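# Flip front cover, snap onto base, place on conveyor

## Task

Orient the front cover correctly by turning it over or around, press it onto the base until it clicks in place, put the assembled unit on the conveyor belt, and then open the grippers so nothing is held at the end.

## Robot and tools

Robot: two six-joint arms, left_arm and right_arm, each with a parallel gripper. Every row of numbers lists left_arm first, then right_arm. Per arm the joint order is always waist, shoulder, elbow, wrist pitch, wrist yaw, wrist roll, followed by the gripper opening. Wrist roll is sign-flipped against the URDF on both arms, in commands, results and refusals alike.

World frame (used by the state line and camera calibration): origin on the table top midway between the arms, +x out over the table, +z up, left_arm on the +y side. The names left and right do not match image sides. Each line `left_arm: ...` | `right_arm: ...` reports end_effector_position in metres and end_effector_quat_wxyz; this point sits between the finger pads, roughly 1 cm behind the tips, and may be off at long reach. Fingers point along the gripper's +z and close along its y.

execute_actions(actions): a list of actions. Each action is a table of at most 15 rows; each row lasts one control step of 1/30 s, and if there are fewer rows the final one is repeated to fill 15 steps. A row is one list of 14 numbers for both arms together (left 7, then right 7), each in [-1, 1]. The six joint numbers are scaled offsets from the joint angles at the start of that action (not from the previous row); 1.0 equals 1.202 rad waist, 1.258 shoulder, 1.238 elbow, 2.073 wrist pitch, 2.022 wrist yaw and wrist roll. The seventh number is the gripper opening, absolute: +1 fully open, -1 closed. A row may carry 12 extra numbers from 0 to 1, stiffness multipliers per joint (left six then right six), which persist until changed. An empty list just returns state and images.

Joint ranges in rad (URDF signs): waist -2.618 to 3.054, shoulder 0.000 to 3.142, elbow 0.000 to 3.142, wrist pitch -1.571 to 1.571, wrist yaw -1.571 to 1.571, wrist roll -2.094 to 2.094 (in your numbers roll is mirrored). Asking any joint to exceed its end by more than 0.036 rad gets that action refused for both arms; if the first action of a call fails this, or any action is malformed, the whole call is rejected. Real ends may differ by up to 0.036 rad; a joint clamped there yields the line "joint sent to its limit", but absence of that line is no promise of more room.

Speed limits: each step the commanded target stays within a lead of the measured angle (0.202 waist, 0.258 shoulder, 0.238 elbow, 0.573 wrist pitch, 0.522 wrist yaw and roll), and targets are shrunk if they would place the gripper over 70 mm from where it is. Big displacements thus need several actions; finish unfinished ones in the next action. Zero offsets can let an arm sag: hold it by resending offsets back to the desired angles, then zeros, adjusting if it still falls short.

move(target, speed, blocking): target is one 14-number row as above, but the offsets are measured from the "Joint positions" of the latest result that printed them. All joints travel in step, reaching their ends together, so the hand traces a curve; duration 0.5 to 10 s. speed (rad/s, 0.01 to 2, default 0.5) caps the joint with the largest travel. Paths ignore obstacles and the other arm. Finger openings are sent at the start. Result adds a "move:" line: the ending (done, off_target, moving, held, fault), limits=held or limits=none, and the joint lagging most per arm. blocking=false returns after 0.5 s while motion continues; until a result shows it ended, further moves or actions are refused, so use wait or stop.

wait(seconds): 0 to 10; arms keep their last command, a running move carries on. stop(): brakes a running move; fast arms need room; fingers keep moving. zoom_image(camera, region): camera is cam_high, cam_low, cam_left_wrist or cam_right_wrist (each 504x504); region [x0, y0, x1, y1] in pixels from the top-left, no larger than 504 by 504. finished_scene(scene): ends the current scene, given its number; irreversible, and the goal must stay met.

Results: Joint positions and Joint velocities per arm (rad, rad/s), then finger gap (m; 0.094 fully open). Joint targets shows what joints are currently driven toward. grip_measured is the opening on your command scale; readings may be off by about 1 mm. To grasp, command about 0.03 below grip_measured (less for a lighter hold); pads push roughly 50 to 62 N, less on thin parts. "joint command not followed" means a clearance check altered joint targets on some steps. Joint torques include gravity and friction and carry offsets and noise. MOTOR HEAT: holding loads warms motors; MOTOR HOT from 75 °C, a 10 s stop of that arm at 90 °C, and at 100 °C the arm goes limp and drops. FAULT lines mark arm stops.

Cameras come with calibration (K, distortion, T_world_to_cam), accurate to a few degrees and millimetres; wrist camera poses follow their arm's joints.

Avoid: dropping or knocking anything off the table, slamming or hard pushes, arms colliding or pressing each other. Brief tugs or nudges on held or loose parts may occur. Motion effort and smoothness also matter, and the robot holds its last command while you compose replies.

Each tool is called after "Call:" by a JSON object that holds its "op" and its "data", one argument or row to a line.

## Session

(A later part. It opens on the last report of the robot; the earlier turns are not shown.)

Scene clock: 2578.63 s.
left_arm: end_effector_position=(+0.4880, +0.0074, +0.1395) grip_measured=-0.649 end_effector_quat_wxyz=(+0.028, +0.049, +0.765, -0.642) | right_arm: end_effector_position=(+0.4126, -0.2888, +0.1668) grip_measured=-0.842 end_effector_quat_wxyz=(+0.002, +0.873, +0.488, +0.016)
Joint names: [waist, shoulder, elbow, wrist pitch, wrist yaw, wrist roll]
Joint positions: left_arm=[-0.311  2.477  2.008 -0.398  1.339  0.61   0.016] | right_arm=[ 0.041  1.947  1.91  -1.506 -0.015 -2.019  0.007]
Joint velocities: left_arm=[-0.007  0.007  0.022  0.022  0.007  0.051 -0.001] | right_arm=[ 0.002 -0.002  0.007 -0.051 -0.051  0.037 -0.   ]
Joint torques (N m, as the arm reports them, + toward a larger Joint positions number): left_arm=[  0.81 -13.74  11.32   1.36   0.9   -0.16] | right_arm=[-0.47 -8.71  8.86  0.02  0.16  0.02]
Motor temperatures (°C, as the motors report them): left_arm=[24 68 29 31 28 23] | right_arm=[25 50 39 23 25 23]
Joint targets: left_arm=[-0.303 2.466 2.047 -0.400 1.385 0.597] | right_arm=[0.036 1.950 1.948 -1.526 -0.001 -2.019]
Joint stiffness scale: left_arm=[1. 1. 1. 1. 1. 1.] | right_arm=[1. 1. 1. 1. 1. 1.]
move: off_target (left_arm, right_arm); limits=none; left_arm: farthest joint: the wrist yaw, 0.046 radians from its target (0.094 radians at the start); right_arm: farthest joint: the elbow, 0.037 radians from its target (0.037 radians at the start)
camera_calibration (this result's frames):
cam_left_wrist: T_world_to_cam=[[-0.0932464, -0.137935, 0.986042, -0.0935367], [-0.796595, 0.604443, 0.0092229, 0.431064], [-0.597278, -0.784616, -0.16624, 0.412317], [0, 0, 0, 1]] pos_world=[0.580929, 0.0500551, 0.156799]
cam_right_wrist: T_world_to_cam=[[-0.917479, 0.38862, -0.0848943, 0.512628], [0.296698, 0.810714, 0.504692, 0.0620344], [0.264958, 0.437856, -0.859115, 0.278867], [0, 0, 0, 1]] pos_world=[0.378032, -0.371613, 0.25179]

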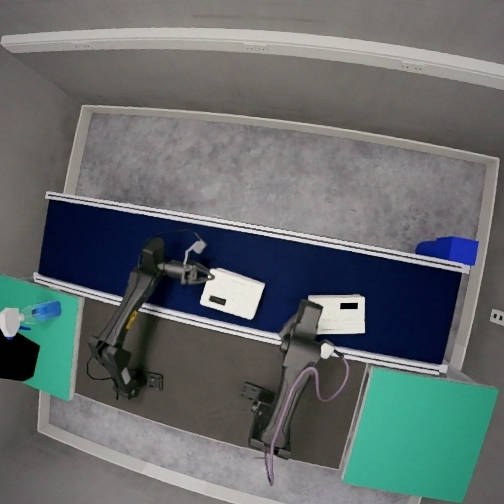

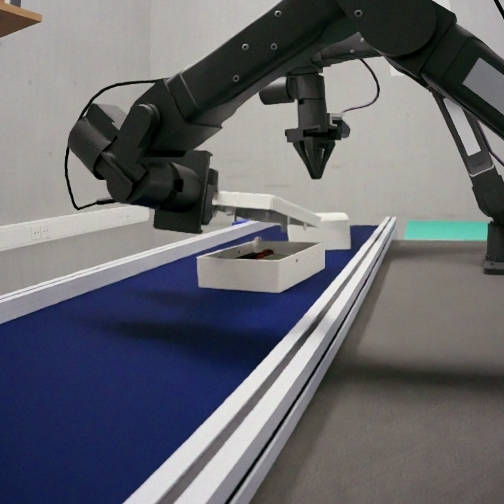

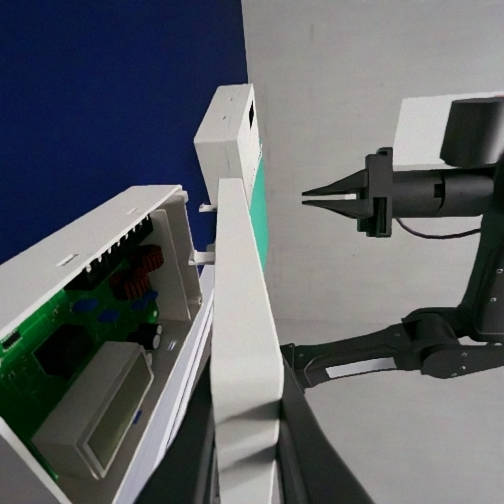

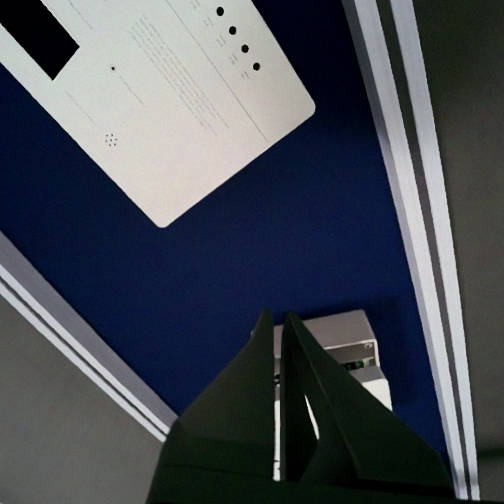

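Call:
{"op": "move", "data": {
  "target": [0.0067, 0.0374, 0.0315, -0.001, 0.0227, -0.009, -0.685, -0.004, 0.002, 0.030, -0.010, 0.007, 0, -0.84],
  "speed": 0.1
}}

Call:
{"op": "zoom_image", "data": {
  "camera": "cam_left_wrist",
  "region": [100, 140, 300, 340]
}}

Call:
{"op": "zoom_image", "data": {
  "camera": "cam_right_wrist",
  "region": [300, 290, 430, 420]
}}

Call:
{"op": "zoom_image", "data": {
  "camera": "cam_low",
  "region": [190, 195, 340, 300]
}}

Call:
{"op": "zoom_image", "data": {
  "camera": "cam_high",
  "region": [170, 240, 310, 350]
}}

Scene clock: 2596.97 s.
left_arm: end_effector_position=(+0.4882, +0.0074, +0.1108) grip_measured=-0.649 end_effector_quat_wxyz=(+0.008, +0.033, +0.768, -0.639) | right_arm: end_effector_position=(+0.4125, -0.2888, +0.1668) grip_measured=-0.842 end_effector_quat_wxyz=(+0.002, +0.873, +0.488, +0.016)
Joint names: [waist, shoulder, elbow, wrist pitch, wrist yaw, wrist roll]
Joint positions: left_arm=[-0.311  2.531  2.008 -0.399  1.34   0.606  0.016] | right_arm=[ 0.041  1.947  1.91  -1.506 -0.015 -2.019  0.007]
Joint velocities: left_arm=[ 0.017  0.002 -0.022  0.051 -0.022 -0.022  0.001] | right_arm=[ 0.002  0.007 -0.002  0.007 -0.037  0.051  0.   ]
Joint torques (N m, as the arm reports them, + toward a larger Joint positions number): left_arm=[  0.76 -13.64  11.04   1.28   0.86  -0.11] | right_arm=[-0.46 -8.71  8.85  0.03  0.16  0.02]
Motor temperatures (°C, as the motors report them): left_arm=[24 65 32 31 28 24] | right_arm=[25 50 39 23 25 23]
Joint targets: left_arm=[-0.303 2.524 2.047 -0.400 1.385 0.592] | right_arm=[0.036 1.950 1.948 -1.526 -0.001 -2.019]
Joint stiffness scale: left_arm=[1. 1. 1. 1. 1. 1.] | right_arm=[1. 1. 1. 1. 1. 1.]
move: off_target (left_arm, right_arm); limits=none; left_arm: farthest joint: the wrist yaw, 0.045 radians from its target (0.045 radians at the start); right_arm: farthest joint: the elbow, 0.037 radians from its target (0.037 radians at the start)
camera_calibration (this result's frames):
cam_left_wrist: T_world_to_cam=[[-0.0432205, -0.14661, 0.98825, -0.0898846], [-0.794218, 0.605135, 0.0550387, 0.425245], [-0.606093, -0.782507, -0.142594, 0.409269], [0, 0, 0, 1]] pos_world=[0.581908, 0.0497471, 0.123783]
cam_right_wrist: T_world_to_cam=[[-0.917511, 0.388623, -0.0845309, 0.512491], [0.296889, 0.810694, 0.504611, 0.0619845], [0.264632, 0.43789, -0.859199, 0.279044], [0, 0, 0, 1]] pos_world=[0.37797, -0.371607, 0.251797]

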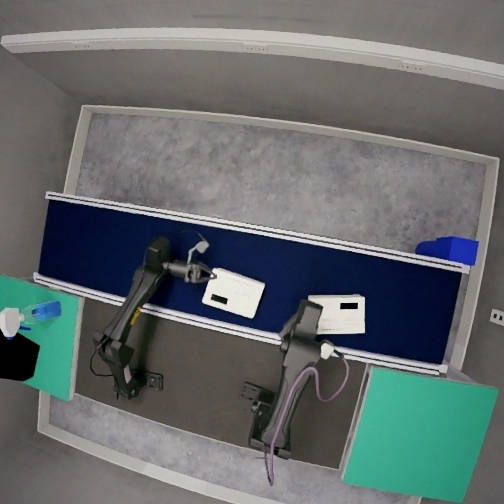

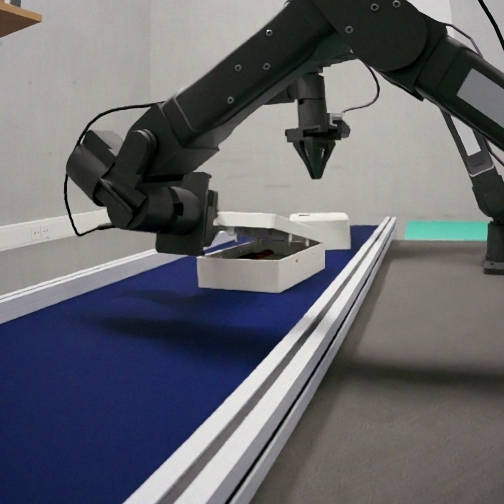

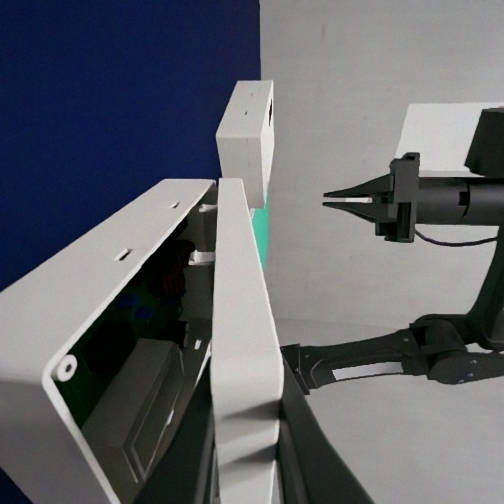

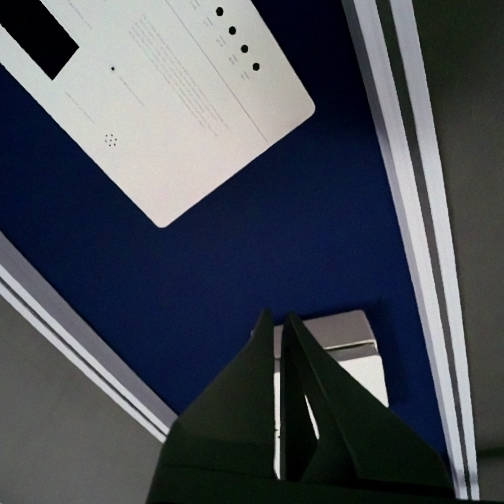

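Region (100, 140, 300, 340) of cam_left_wrist's 504x504 image, scaled by 2.520, with more detail than that image has.

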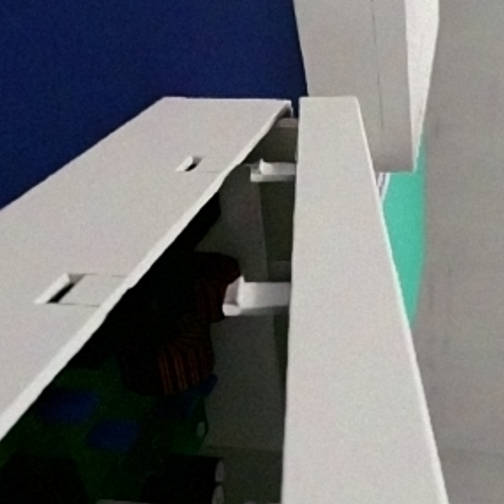

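Region (300, 290, 430, 420) of cam_right_wrist's 504x504 image, scaled by 3.877, with more detail than that image has.

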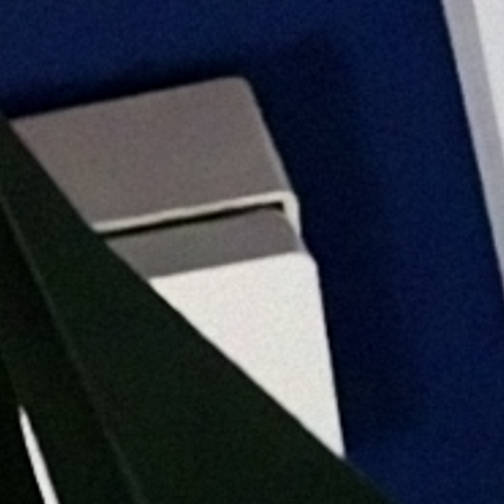

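Region (190, 195, 340, 300) of cam_low's 504x504 image, scaled by 3.360, with more detail than that image has; it fills the top 353 rows of this view, and the rest is white.

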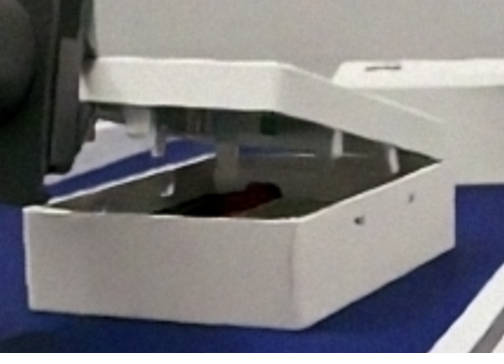

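Region (170, 240, 310, 350) of cam_high's 504x504 image, scaled by 3.600, with more detail than that image has; it fills the top 396 rows of this view, and the rest is white.

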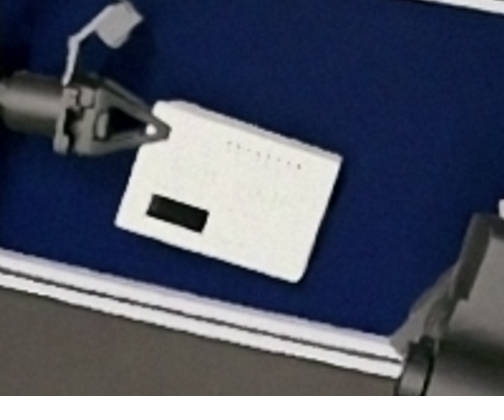

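Call:
{"op": "move", "data": {
  "target": [0.0067, -0.0056, 0.0315, -0.014, 0.0223, -0.0208, -0.685, -0.004, 0.002, 0.030, -0.010, 0.007, 0, -0.84],
  "speed": 0.1
}}

Call:
{"op": "zoom_image", "data": {
  "camera": "cam_left_wrist",
  "region": [100, 140, 300, 340]
}}

Call:
{"op": "zoom_image", "data": {
  "camera": "cam_right_wrist",
  "region": [300, 290, 430, 420]
}}

Call:
{"op": "zoom_image", "data": {
  "camera": "cam_low",
  "region": [190, 195, 340, 300]
}}

Call:
{"op": "zoom_image", "data": {
  "camera": "cam_high",
  "region": [170, 240, 310, 350]
}}

Scene clock: 2664.97 s.
left_arm: end_effector_position=(+0.4861, +0.0076, +0.1101) grip_measured=-0.649 end_effector_quat_wxyz=(+0.006, +0.036, +0.768, -0.639) | right_arm: end_effector_position=(+0.4123, -0.2887, +0.1668) grip_measured=-0.842 end_effector_quat_wxyz=(+0.002, +0.873, +0.488, +0.015)
Joint names: [waist, shoulder, elbow, wrist pitch, wrist yaw, wrist roll]
Joint positions: left_arm=[-0.311  2.531  2.008 -0.418  1.344  0.584  0.016] | right_arm=[ 0.041  1.947  1.91  -1.507 -0.015 -2.019  0.007]
Joint velocities: left_arm=[-0.002  0.012  0.007  0.007 -0.051 -0.022  0.   ] | right_arm=[ 0.007 -0.012  0.002  0.022 -0.051  0.022 -0.   ]
Joint torques (N m, as the arm reports them, + toward a larger Joint positions number): left_arm=[  0.67 -13.74  11.24   1.23   0.88  -0.22] | right_arm=[-0.46 -8.7   8.86  0.01  0.16  0.01]
Motor temperatures (°C, as the motors report them): left_arm=[24 65 33 30 28 24] | right_arm=[25 50 39 23 25 23]
Joint targets: left_arm=[-0.303 2.524 2.047 -0.428 1.385 0.564] | right_arm=[0.036 1.950 1.948 -1.527 -0.001 -2.019]
Joint stiffness scale: left_arm=[1. 1. 1. 1. 1. 1.] | right_arm=[1. 1. 1. 1. 1. 1.]
move: off_target (left_arm, right_arm); limits=none; left_arm: farthest joint: the wrist yaw, 0.041 radians from its target (0.045 radians at the start); right_arm: farthest joint: the elbow, 0.037 radians from its target (0.037 radians at the start)
camera_calibration (this result's frames):
cam_left_wrist: T_world_to_cam=[[-0.0461596, -0.14586, 0.988228, -0.0878013], [-0.790539, 0.610104, 0.053124, 0.421884], [-0.61067, -0.77878, -0.14347, 0.410354], [0, 0, 0, 1]] pos_world=[0.580054, 0.0493753, 0.123229]
cam_right_wrist: T_world_to_cam=[[-0.917575, 0.38863, -0.083804, 0.512217], [0.297272, 0.810654, 0.504449, 0.0618849], [0.26398, 0.437958, -0.859365, 0.279397], [0, 0, 0, 1]] pos_world=[0.377846, -0.371594, 0.251812]

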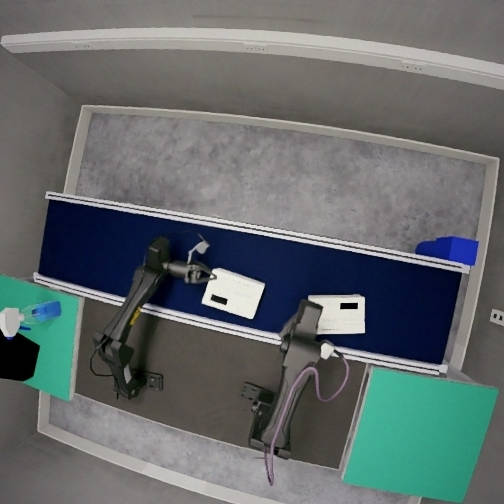

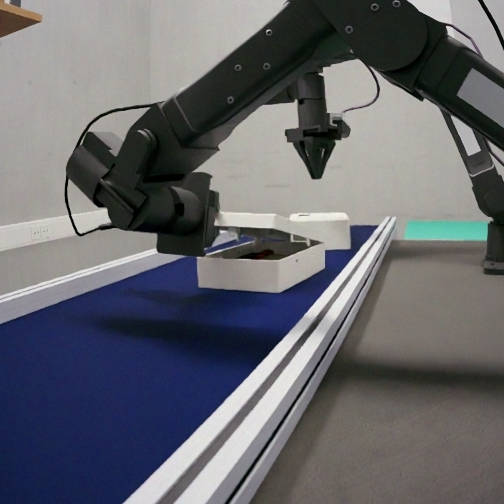

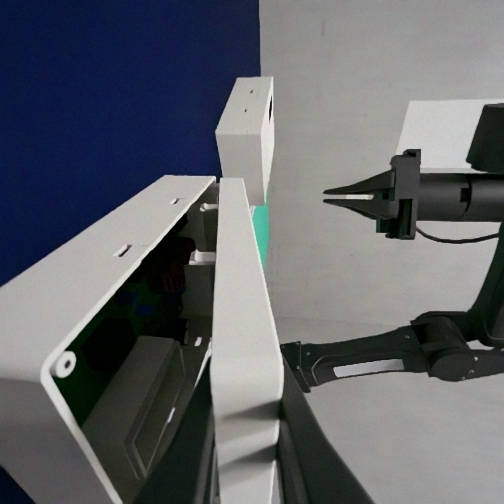

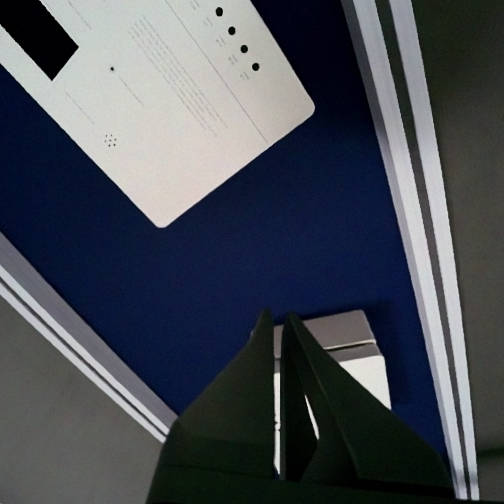

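Region (100, 140, 300, 340) of cam_left_wrist's 504x504 image, scaled by 2.520, with more detail than that image has.

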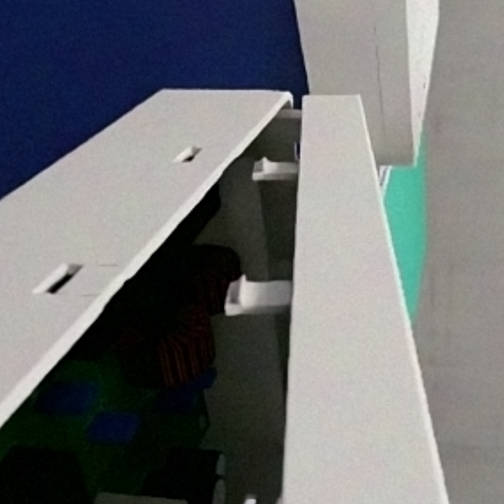

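Region (300, 290, 430, 420) of cam_right_wrist's 504x504 image, scaled by 3.877, with more detail than that image has.

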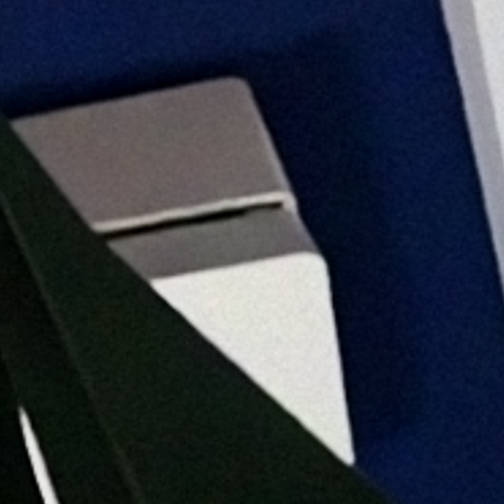

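Region (190, 195, 340, 300) of cam_low's 504x504 image, scaled by 3.360, with more detail than that image has; it fills the top 353 rows of this view, and the rest is white.

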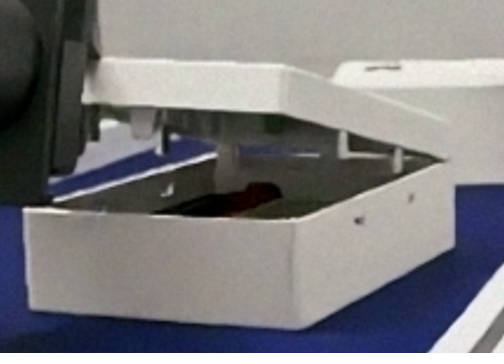

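Region (170, 240, 310, 350) of cam_high's 504x504 image, scaled by 3.600, with more detail than that image has; it fills the top 396 rows of this view, and the rest is white.

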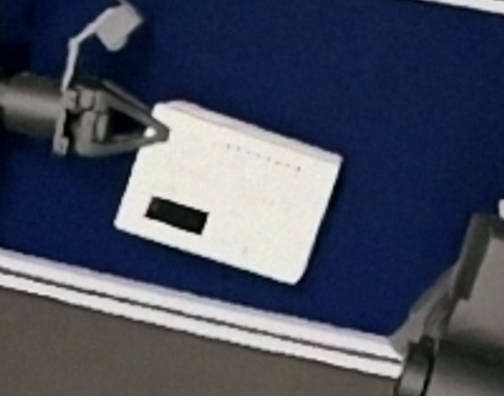

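Call:
{"op": "move", "data": {
  "target": [0.0067, 0.0048, -0.0307, 0.028, 0.0203, -0.008, -0.675, -0.004, 0.002, 0.030, -0.010, 0.007, 0, -0.84],
  "speed": 0.08
}}

Call:
{"op": "zoom_image", "data": {
  "camera": "cam_left_wrist",
  "region": [100, 140, 300, 340]
}}

Call:
{"op": "zoom_image", "data": {
  "camera": "cam_right_wrist",
  "region": [300, 290, 430, 420]
}}

Call:
{"op": "zoom_image", "data": {
  "camera": "cam_low",
  "region": [190, 195, 340, 300]
}}

Call:
{"op": "zoom_image", "data": {
  "camera": "cam_high",
  "region": [170, 240, 310, 350]
}}

Scene clock: 2732.57 s.
left_arm: end_effector_position=(+0.4860, +0.0084, +0.1088) grip_measured=-0.649 end_effector_quat_wxyz=(+0.012, +0.043, +0.764, -0.644) | right_arm: end_effector_position=(+0.4121, -0.2887, +0.1668) grip_measured=-0.842 end_effector_quat_wxyz=(+0.002, +0.873, +0.488, +0.015)
Joint names: [waist, shoulder, elbow, wrist pitch, wrist yaw, wrist roll]
Joint positions: left_arm=[-0.309  2.531  1.99  -0.377  1.355  0.589  0.016] | right_arm=[ 0.041  1.947  1.91  -1.507 -0.015 -2.019  0.007]
Joint velocities: left_arm=[-0.002  0.002 -0.007 -0.022 -0.037  0.066 -0.   ] | right_arm=[-0.002 -0.007  0.012  0.007 -0.037 -0.007  0.001]
Joint torques (N m, as the arm reports them, + toward a larger Joint positions number): left_arm=[  0.52 -12.79   6.6    1.49   0.72  -0.24] | right_arm=[-0.47 -8.71  8.85  0.01  0.16  0.02]
Motor temperatures (°C, as the motors report them): left_arm=[24 65 33 29 28 24] | right_arm=[25 49 40 23 25 23]
Joint targets: left_arm=[-0.303 2.537 1.970 -0.360 1.385 0.569] | right_arm=[0.036 1.950 1.948 -1.528 -0.001 -2.019]
Joint stiffness scale: left_arm=[1. 1. 1. 1. 1. 1.] | right_arm=[1. 1. 1. 1. 1. 1.]
move: off_target (left_arm, right_arm); limits=none; left_arm: farthest joint: the wrist yaw, 0.030 radians from its target (0.041 radians at the start); right_arm: farthest joint: the elbow, 0.037 radians from its target (0.037 radians at the start)
camera_calibration (this result's frames):
cam_left_wrist: T_world_to_cam=[[-0.0625886, -0.132779, 0.989168, -0.0786246], [-0.788794, 0.613799, 0.0324818, 0.422792], [-0.611463, -0.778216, -0.143152, 0.411105], [0, 0, 0, 1]] pos_world=[0.57995, 0.0499798, 0.12289]
cam_right_wrist: T_world_to_cam=[[-0.917638, 0.388636, -0.083077, 0.511943], [0.297655, 0.810614, 0.504287, 0.0617854], [0.263328, 0.438025, -0.85953, 0.279749], [0, 0, 0, 1]] pos_world=[0.377722, -0.371581, 0.251826]

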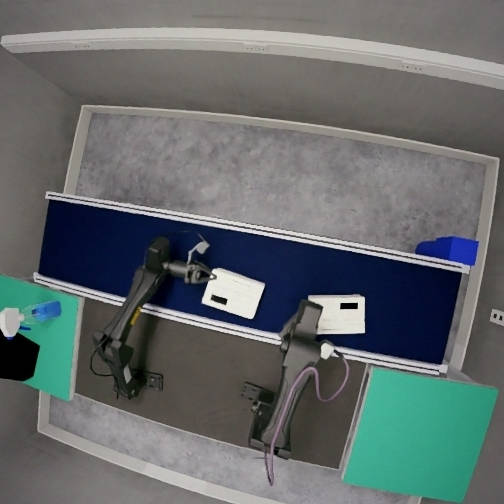

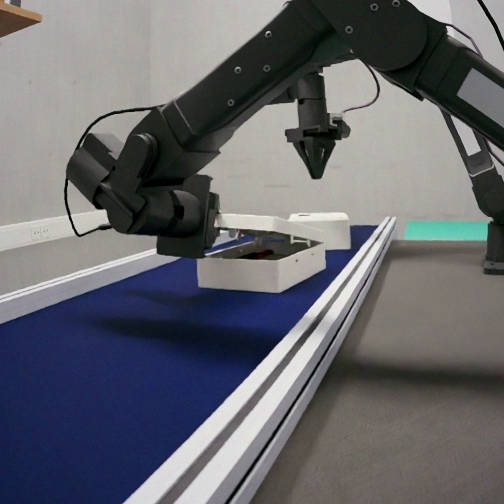

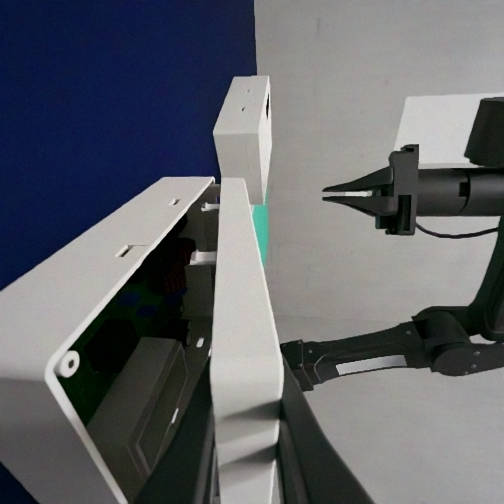

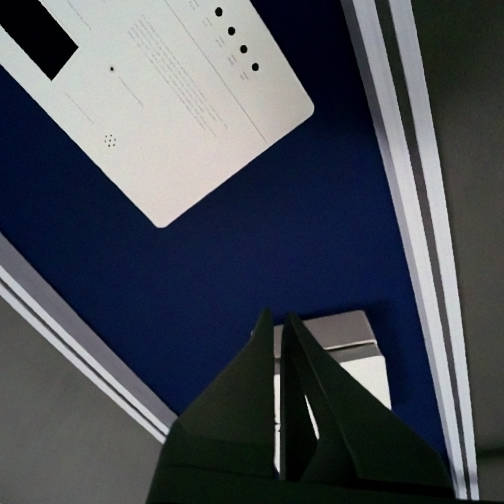

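Region (100, 140, 300, 340) of cam_left_wrist's 504x504 image, scaled by 2.520, with more detail than that image has.

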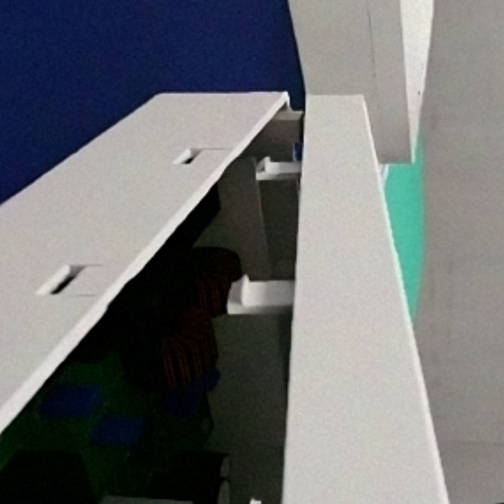

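Region (300, 290, 430, 420) of cam_right_wrist's 504x504 image, scaled by 3.877, with more detail than that image has.

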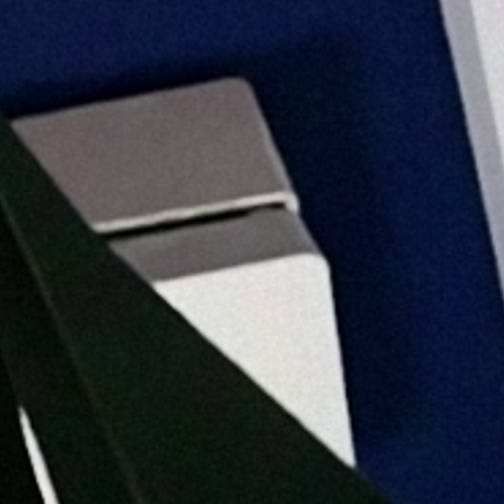

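Region (190, 195, 340, 300) of cam_low's 504x504 image, scaled by 3.360, with more detail than that image has; it fills the top 353 rows of this view, and the rest is white.

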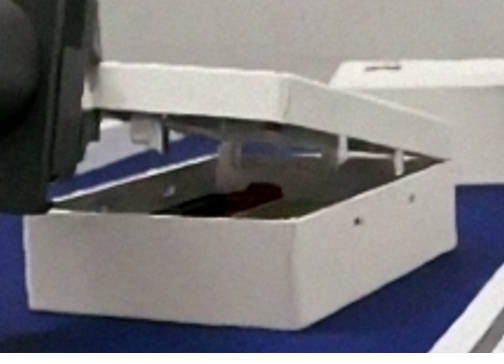

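Region (170, 240, 310, 350) of cam_high's 504x504 image, scaled by 3.600, with more detail than that image has; it fills the top 396 rows of this view, and the rest is white.

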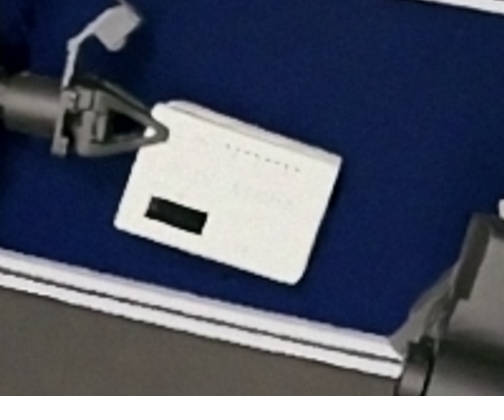

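Call:
{"op": "move", "data": {
  "target": [-0.003, -0.0056, -0.002, 0.008, 0.015, -0.008, -0.685, -0.004, 0.002, 0.030, -0.010, 0.007, 0, -0.84],
  "speed": 0.05
}}

Call:
{"op": "zoom_image", "data": {
  "camera": "cam_left_wrist",
  "region": [160, 140, 280, 260]
}}

Call:
{"op": "zoom_image", "data": {
  "camera": "cam_right_wrist",
  "region": [300, 290, 430, 420]
}}

Scene clock: 2787.07 s.
left_arm: end_effector_position=(+0.4861, +0.0084, +0.1087) grip_measured=-0.649 end_effector_quat_wxyz=(+0.010, +0.041, +0.764, -0.644) | right_arm: end_effector_position=(+0.4120, -0.2887, +0.1668) grip_measured=-0.842 end_effector_quat_wxyz=(+0.002, +0.873, +0.488, +0.015)
Joint names: [waist, shoulder, elbow, wrist pitch, wrist yaw, wrist roll]
Joint positions: left_arm=[-0.309  2.531  1.99  -0.377  1.355  0.595  0.016] | right_arm=[ 0.041  1.947  1.91  -1.508 -0.015 -2.019  0.007]
Joint velocities: left_arm=[-0.027  0.002  0.022 -0.037  0.037 -0.007  0.001] | right_arm=[ 0.012 -0.002 -0.002  0.007 -0.037 -0.051  0.   ]
Joint torques (N m, as the arm reports them, + toward a larger Joint positions number): left_arm=[ -0.43 -13.71   8.07   1.52   0.72  -0.21] | right_arm=[-0.47 -8.7   8.85 -0.01  0.16  0.02]
Motor temperatures (°C, as the motors report them): left_arm=[24 64 30 30 27 24] | right_arm=[25 49 40 23 25 23]
Joint targets: left_arm=[-0.312 2.524 1.987 -0.360 1.386 0.573] | right_arm=[0.036 1.950 1.948 -1.528 -0.001 -2.019]
Joint stiffness scale: left_arm=[1. 1. 1. 1. 1. 1.] | right_arm=[1. 1. 1. 1. 1. 1.]
move: off_target (left_arm, right_arm); limits=none; left_arm: farthest joint: the wrist yaw, 0.031 radians from its target (0.030 radians at the start); right_arm: farthest joint: the elbow, 0.037 radians from its target (0.037 radians at the start)
camera_calibration (this result's frames):
cam_left_wrist: T_world_to_cam=[[-0.0569164, -0.133622, 0.989397, -0.0813117], [-0.789521, 0.612588, 0.0373142, 0.42272], [-0.611078, -0.779026, -0.140364, 0.410689], [0, 0, 0, 1]] pos_world=[0.580081, 0.0501197, 0.122322]
cam_right_wrist: T_world_to_cam=[[-0.91767, 0.38864, -0.0827135, 0.511805], [0.297846, 0.810595, 0.504206, 0.0617358], [0.263002, 0.438059, -0.859613, 0.279926], [0, 0, 0, 1]] pos_world=[0.37766, -0.371575, 0.251834]

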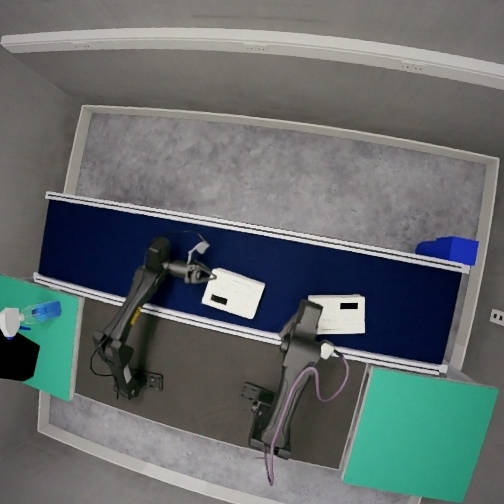

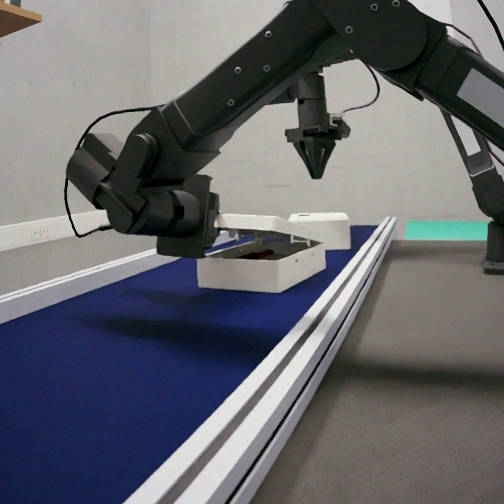

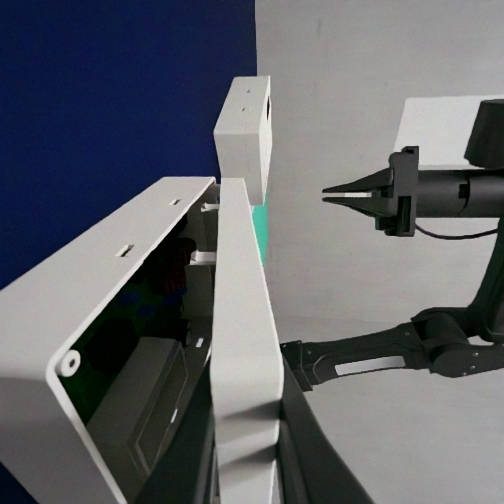

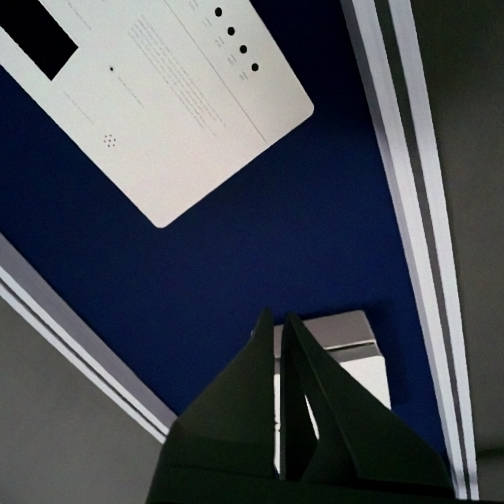

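Region (160, 140, 280, 260) of cam_left_wrist's 504x504 image, scaled by 4.200, with more detail than that image has.

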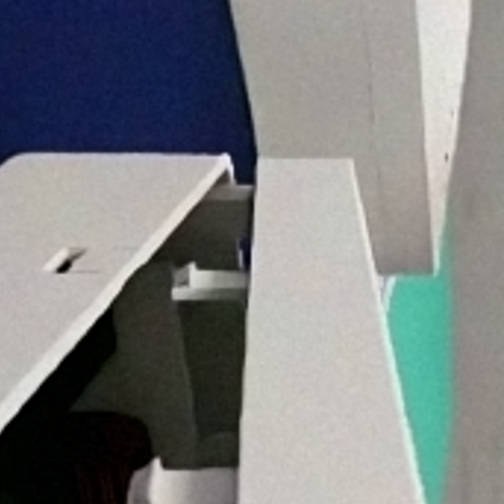

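Region (300, 290, 430, 420) of cam_right_wrist's 504x504 image, scaled by 3.877, with more detail than that image has.

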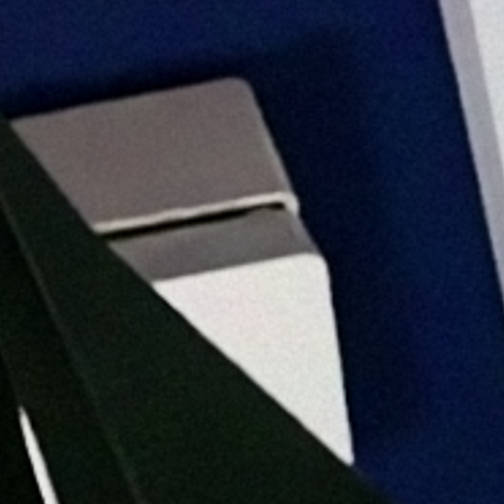

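Call:
{"op": "move", "data": {
  "target": [-0.0092, -0.0056, -0.002, 0.008, 0.0272, -0.011, -0.685, -0.004, 0.002, 0.030, -0.010, 0.007, 0, -0.84],
  "speed": 0.05
}}

Call:
{"op": "zoom_image", "data": {
  "camera": "cam_left_wrist",
  "region": [160, 140, 280, 260]
}}

Call:
{"op": "zoom_image", "data": {
  "camera": "cam_right_wrist",
  "region": [300, 290, 430, 420]
}}

Call:
{"op": "zoom_image", "data": {
  "camera": "cam_low",
  "region": [190, 195, 340, 300]
}}

Scene clock: 2809.07 s.
left_arm: end_effector_position=(+0.4850, +0.0082, +0.1101) grip_measured=-0.649 end_effector_quat_wxyz=(+0.010, +0.045, +0.761, -0.647) | right_arm: end_effector_position=(+0.4118, -0.2887, +0.1668) grip_measured=-0.842 end_effector_quat_wxyz=(+0.001, +0.873, +0.488, +0.015)
Joint names: [waist, shoulder, elbow, wrist pitch, wrist yaw, wrist roll]
Joint positions: left_arm=[-0.309  2.531  1.99  -0.377  1.365  0.587  0.016] | right_arm=[ 0.041  1.947  1.91  -1.509 -0.015 -2.019  0.007]
Joint velocities: left_arm=[-0.042  0.012 -0.007 -0.081  0.081  0.022 -0.001] | right_arm=[-0.032 -0.017  0.007 -0.037 -0.051  0.007 -0.   ]
Joint torques (N m, as the arm reports them, + toward a larger Joint positions number): left_arm=[ -0.92 -13.61   7.98   1.52   0.89  -0.11] | right_arm=[-0.46 -8.71  8.85  0.01  0.16  0.02]
Motor temperatures (°C, as the motors report them): left_arm=[24 65 30 30 27 24] | right_arm=[25 48 40 23 25 23]
Joint targets: left_arm=[-0.320 2.524 1.987 -0.360 1.410 0.573] | right_arm=[0.036 1.950 1.948 -1.529 -0.001 -2.019]
Joint stiffness scale: left_arm=[1. 1. 1. 1. 1. 1.] | right_arm=[1. 1. 1. 1. 1. 1.]
move: off_target (left_arm, right_arm); limits=none; left_arm: farthest joint: the wrist yaw, 0.045 radians from its target (0.055 radians at the start); right_arm: farthest joint: the elbow, 0.037 radians from its target (0.037 radians at the start)
camera_calibration (this result's frames):
cam_left_wrist: T_world_to_cam=[[-0.0639774, -0.125188, 0.990068, -0.0794764], [-0.785233, 0.61859, 0.0274761, 0.420871], [-0.615886, -0.775676, -0.137878, 0.412097], [0, 0, 0, 1]] pos_world=[0.579202, 0.0493573, 0.123942]
cam_right_wrist: T_world_to_cam=[[-0.917732, 0.388646, -0.0819865, 0.511531], [0.298229, 0.810555, 0.504044, 0.0616366], [0.262349, 0.438127, -0.859778, 0.280278], [0, 0, 0, 1]] pos_world=[0.377536, -0.371562, 0.251848]

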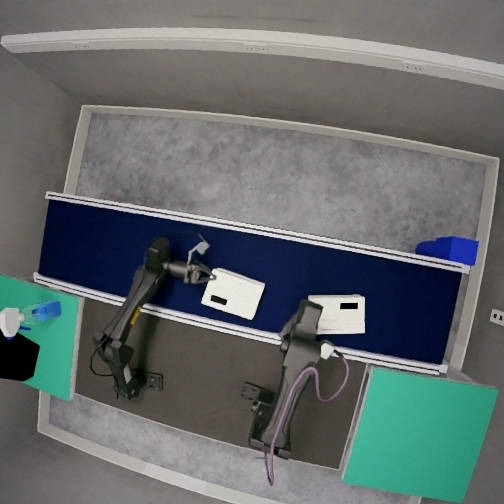

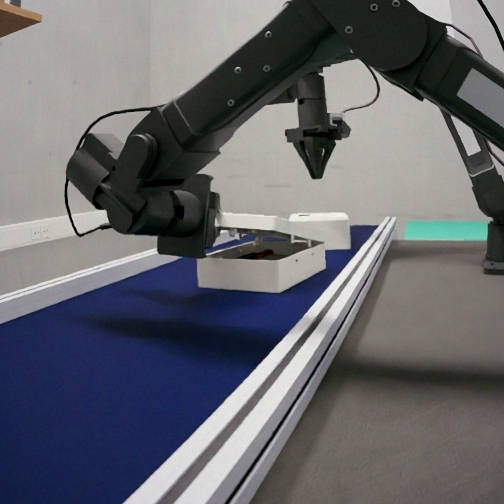

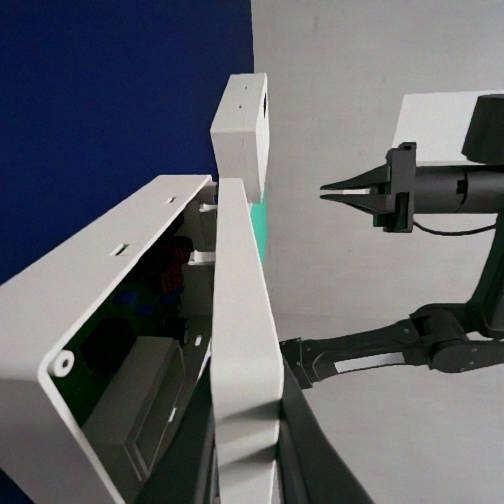

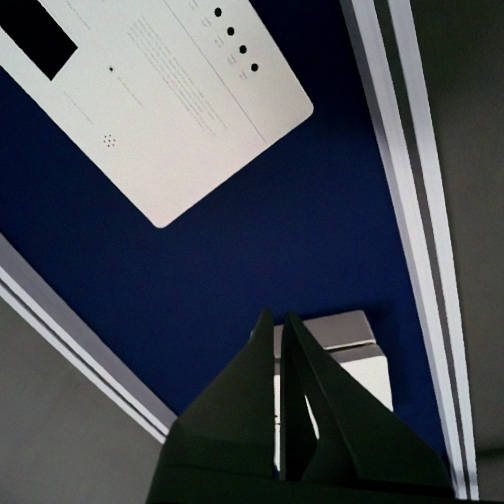

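Region (160, 140, 280, 260) of cam_left_wrist's 504x504 image, scaled by 4.200, with more detail than that image has.

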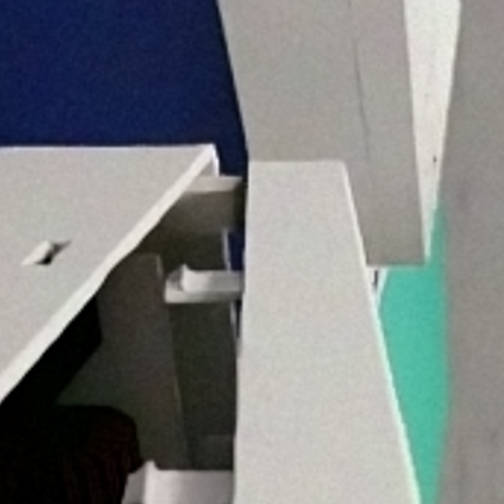

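Region (300, 290, 430, 420) of cam_right_wrist's 504x504 image, scaled by 3.877, with more detail than that image has.

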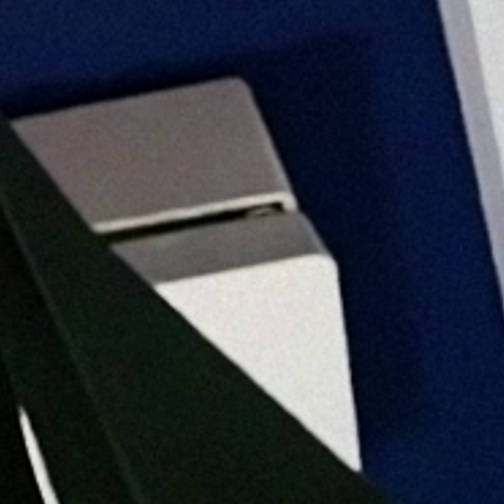

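Region (190, 195, 340, 300) of cam_low's 504x504 image, scaled by 3.360, with more detail than that image has; it fills the top 353 rows of this view, and the rest is white.

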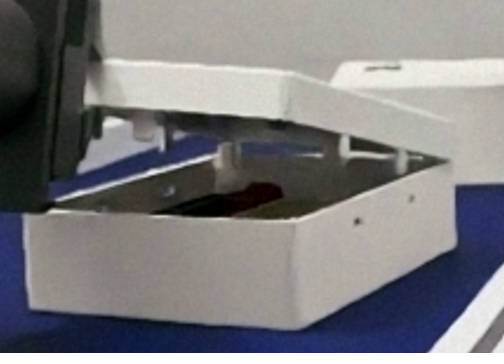

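Call:
{"op": "move", "data": {
  "target": [-0.0155, -0.0056, -0.002, 0.008, 0.0222, -0.007, -0.685, -0.004, 0.002, 0.030, -0.010, 0.007, 0, -0.84],
  "speed": 0.04
}}

Call:
{"op": "zoom_image", "data": {
  "camera": "cam_left_wrist",
  "region": [160, 140, 280, 260]
}}

Call:
{"op": "zoom_image", "data": {
  "camera": "cam_right_wrist",
  "region": [300, 290, 430, 420]
}}

Scene clock: 2821.87 s.
left_arm: end_effector_position=(+0.4822, +0.0028, +0.1101) grip_measured=-0.649 end_effector_quat_wxyz=(+0.006, +0.049, +0.761, -0.647) | right_arm: end_effector_position=(+0.4117, -0.2887, +0.1668) grip_measured=-0.842 end_effector_quat_wxyz=(+0.001, +0.873, +0.488, +0.015)
Joint names: [waist, shoulder, elbow, wrist pitch, wrist yaw, wrist roll]
Joint positions: left_arm=[-0.319  2.531  1.99  -0.377  1.365  0.587  0.016] | right_arm=[ 0.041  1.947  1.91  -1.509 -0.015 -2.019  0.007]
Joint velocities: left_arm=[ 0.002  0.007 -0.002 -0.066  0.037 -0.022 -0.001] | right_arm=[-0.017  0.007  0.002 -0.022  0.007 -0.051 -0.   ]
Joint torques (N m, as the arm reports them, + toward a larger Joint positions number): left_arm=[ -0.68 -13.68   7.96   1.49   0.88  -0.13] | right_arm=[-0.46 -8.71  8.84  0.    0.16  0.01]
Motor temperatures (°C, as the motors report them): left_arm=[24 65 30 30 28 24] | right_arm=[25 48 40 23 25 23]
Joint targets: left_arm=[-0.327 2.524 1.987 -0.360 1.410 0.573] | right_arm=[0.036 1.950 1.948 -1.529 -0.001 -2.019]
Joint stiffness scale: left_arm=[1. 1. 1. 1. 1. 1.] | right_arm=[1. 1. 1. 1. 1. 1.]
move: off_target (left_arm, right_arm); limits=none; left_arm: farthest joint: the wrist yaw, 0.045 radians from its target (0.045 radians at the start); right_arm: farthest joint: the elbow, 0.037 radians from its target (0.037 radians at the start)
camera_calibration (this result's frames):
cam_left_wrist: T_world_to_cam=[[-0.0649393, -0.124566, 0.990084, -0.0798473], [-0.778571, 0.62694, 0.0278113, 0.418669], [-0.624188, -0.769044, -0.137697, 0.410126], [0, 0, 0, 1]] pos_world=[0.576774, 0.0429786, 0.123885]
cam_right_wrist: T_world_to_cam=[[-0.917763, 0.388649, -0.081623, 0.511393], [0.29842, 0.810535, 0.503963, 0.061587], [0.262023, 0.438161, -0.85986, 0.280455], [0, 0, 0, 1]] pos_world=[0.377474, -0.371555, 0.251856]

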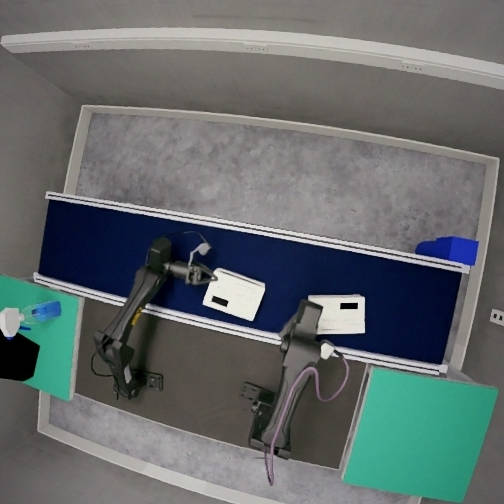

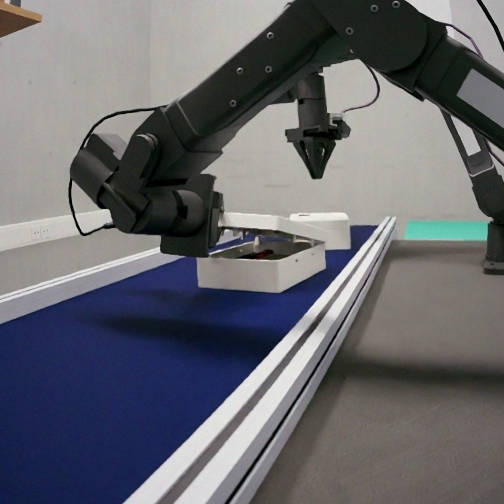

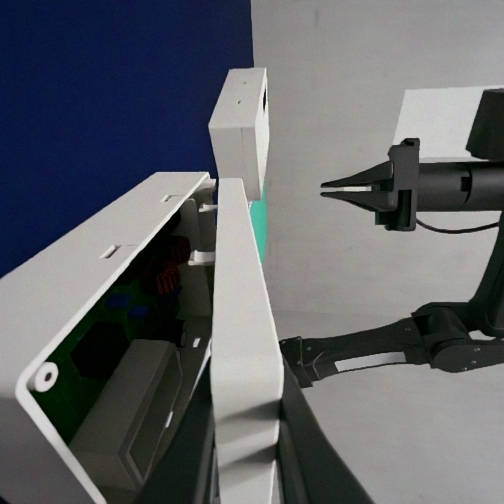

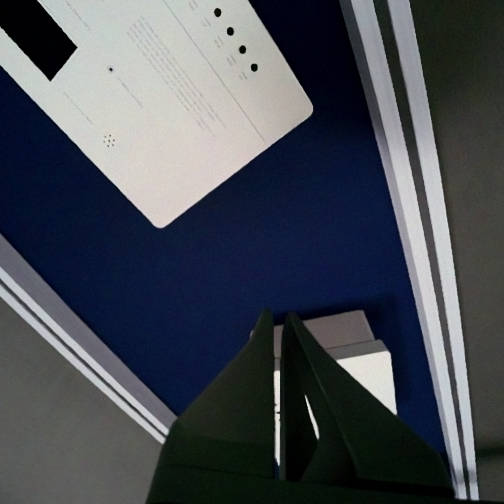

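Region (160, 140, 280, 260) of cam_left_wrist's 504x504 image, scaled by 4.200, with more detail than that image has.

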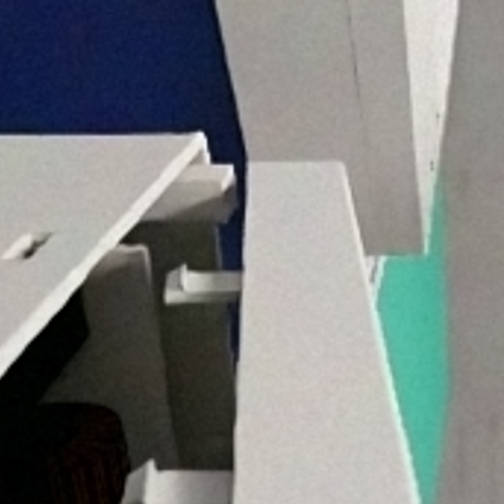

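Region (300, 290, 430, 420) of cam_right_wrist's 504x504 image, scaled by 3.877, with more detail than that image has.

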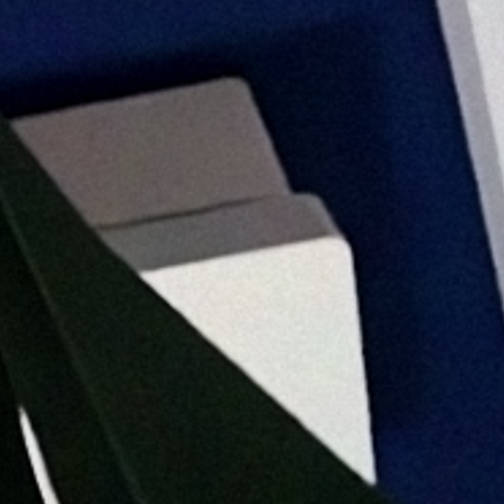

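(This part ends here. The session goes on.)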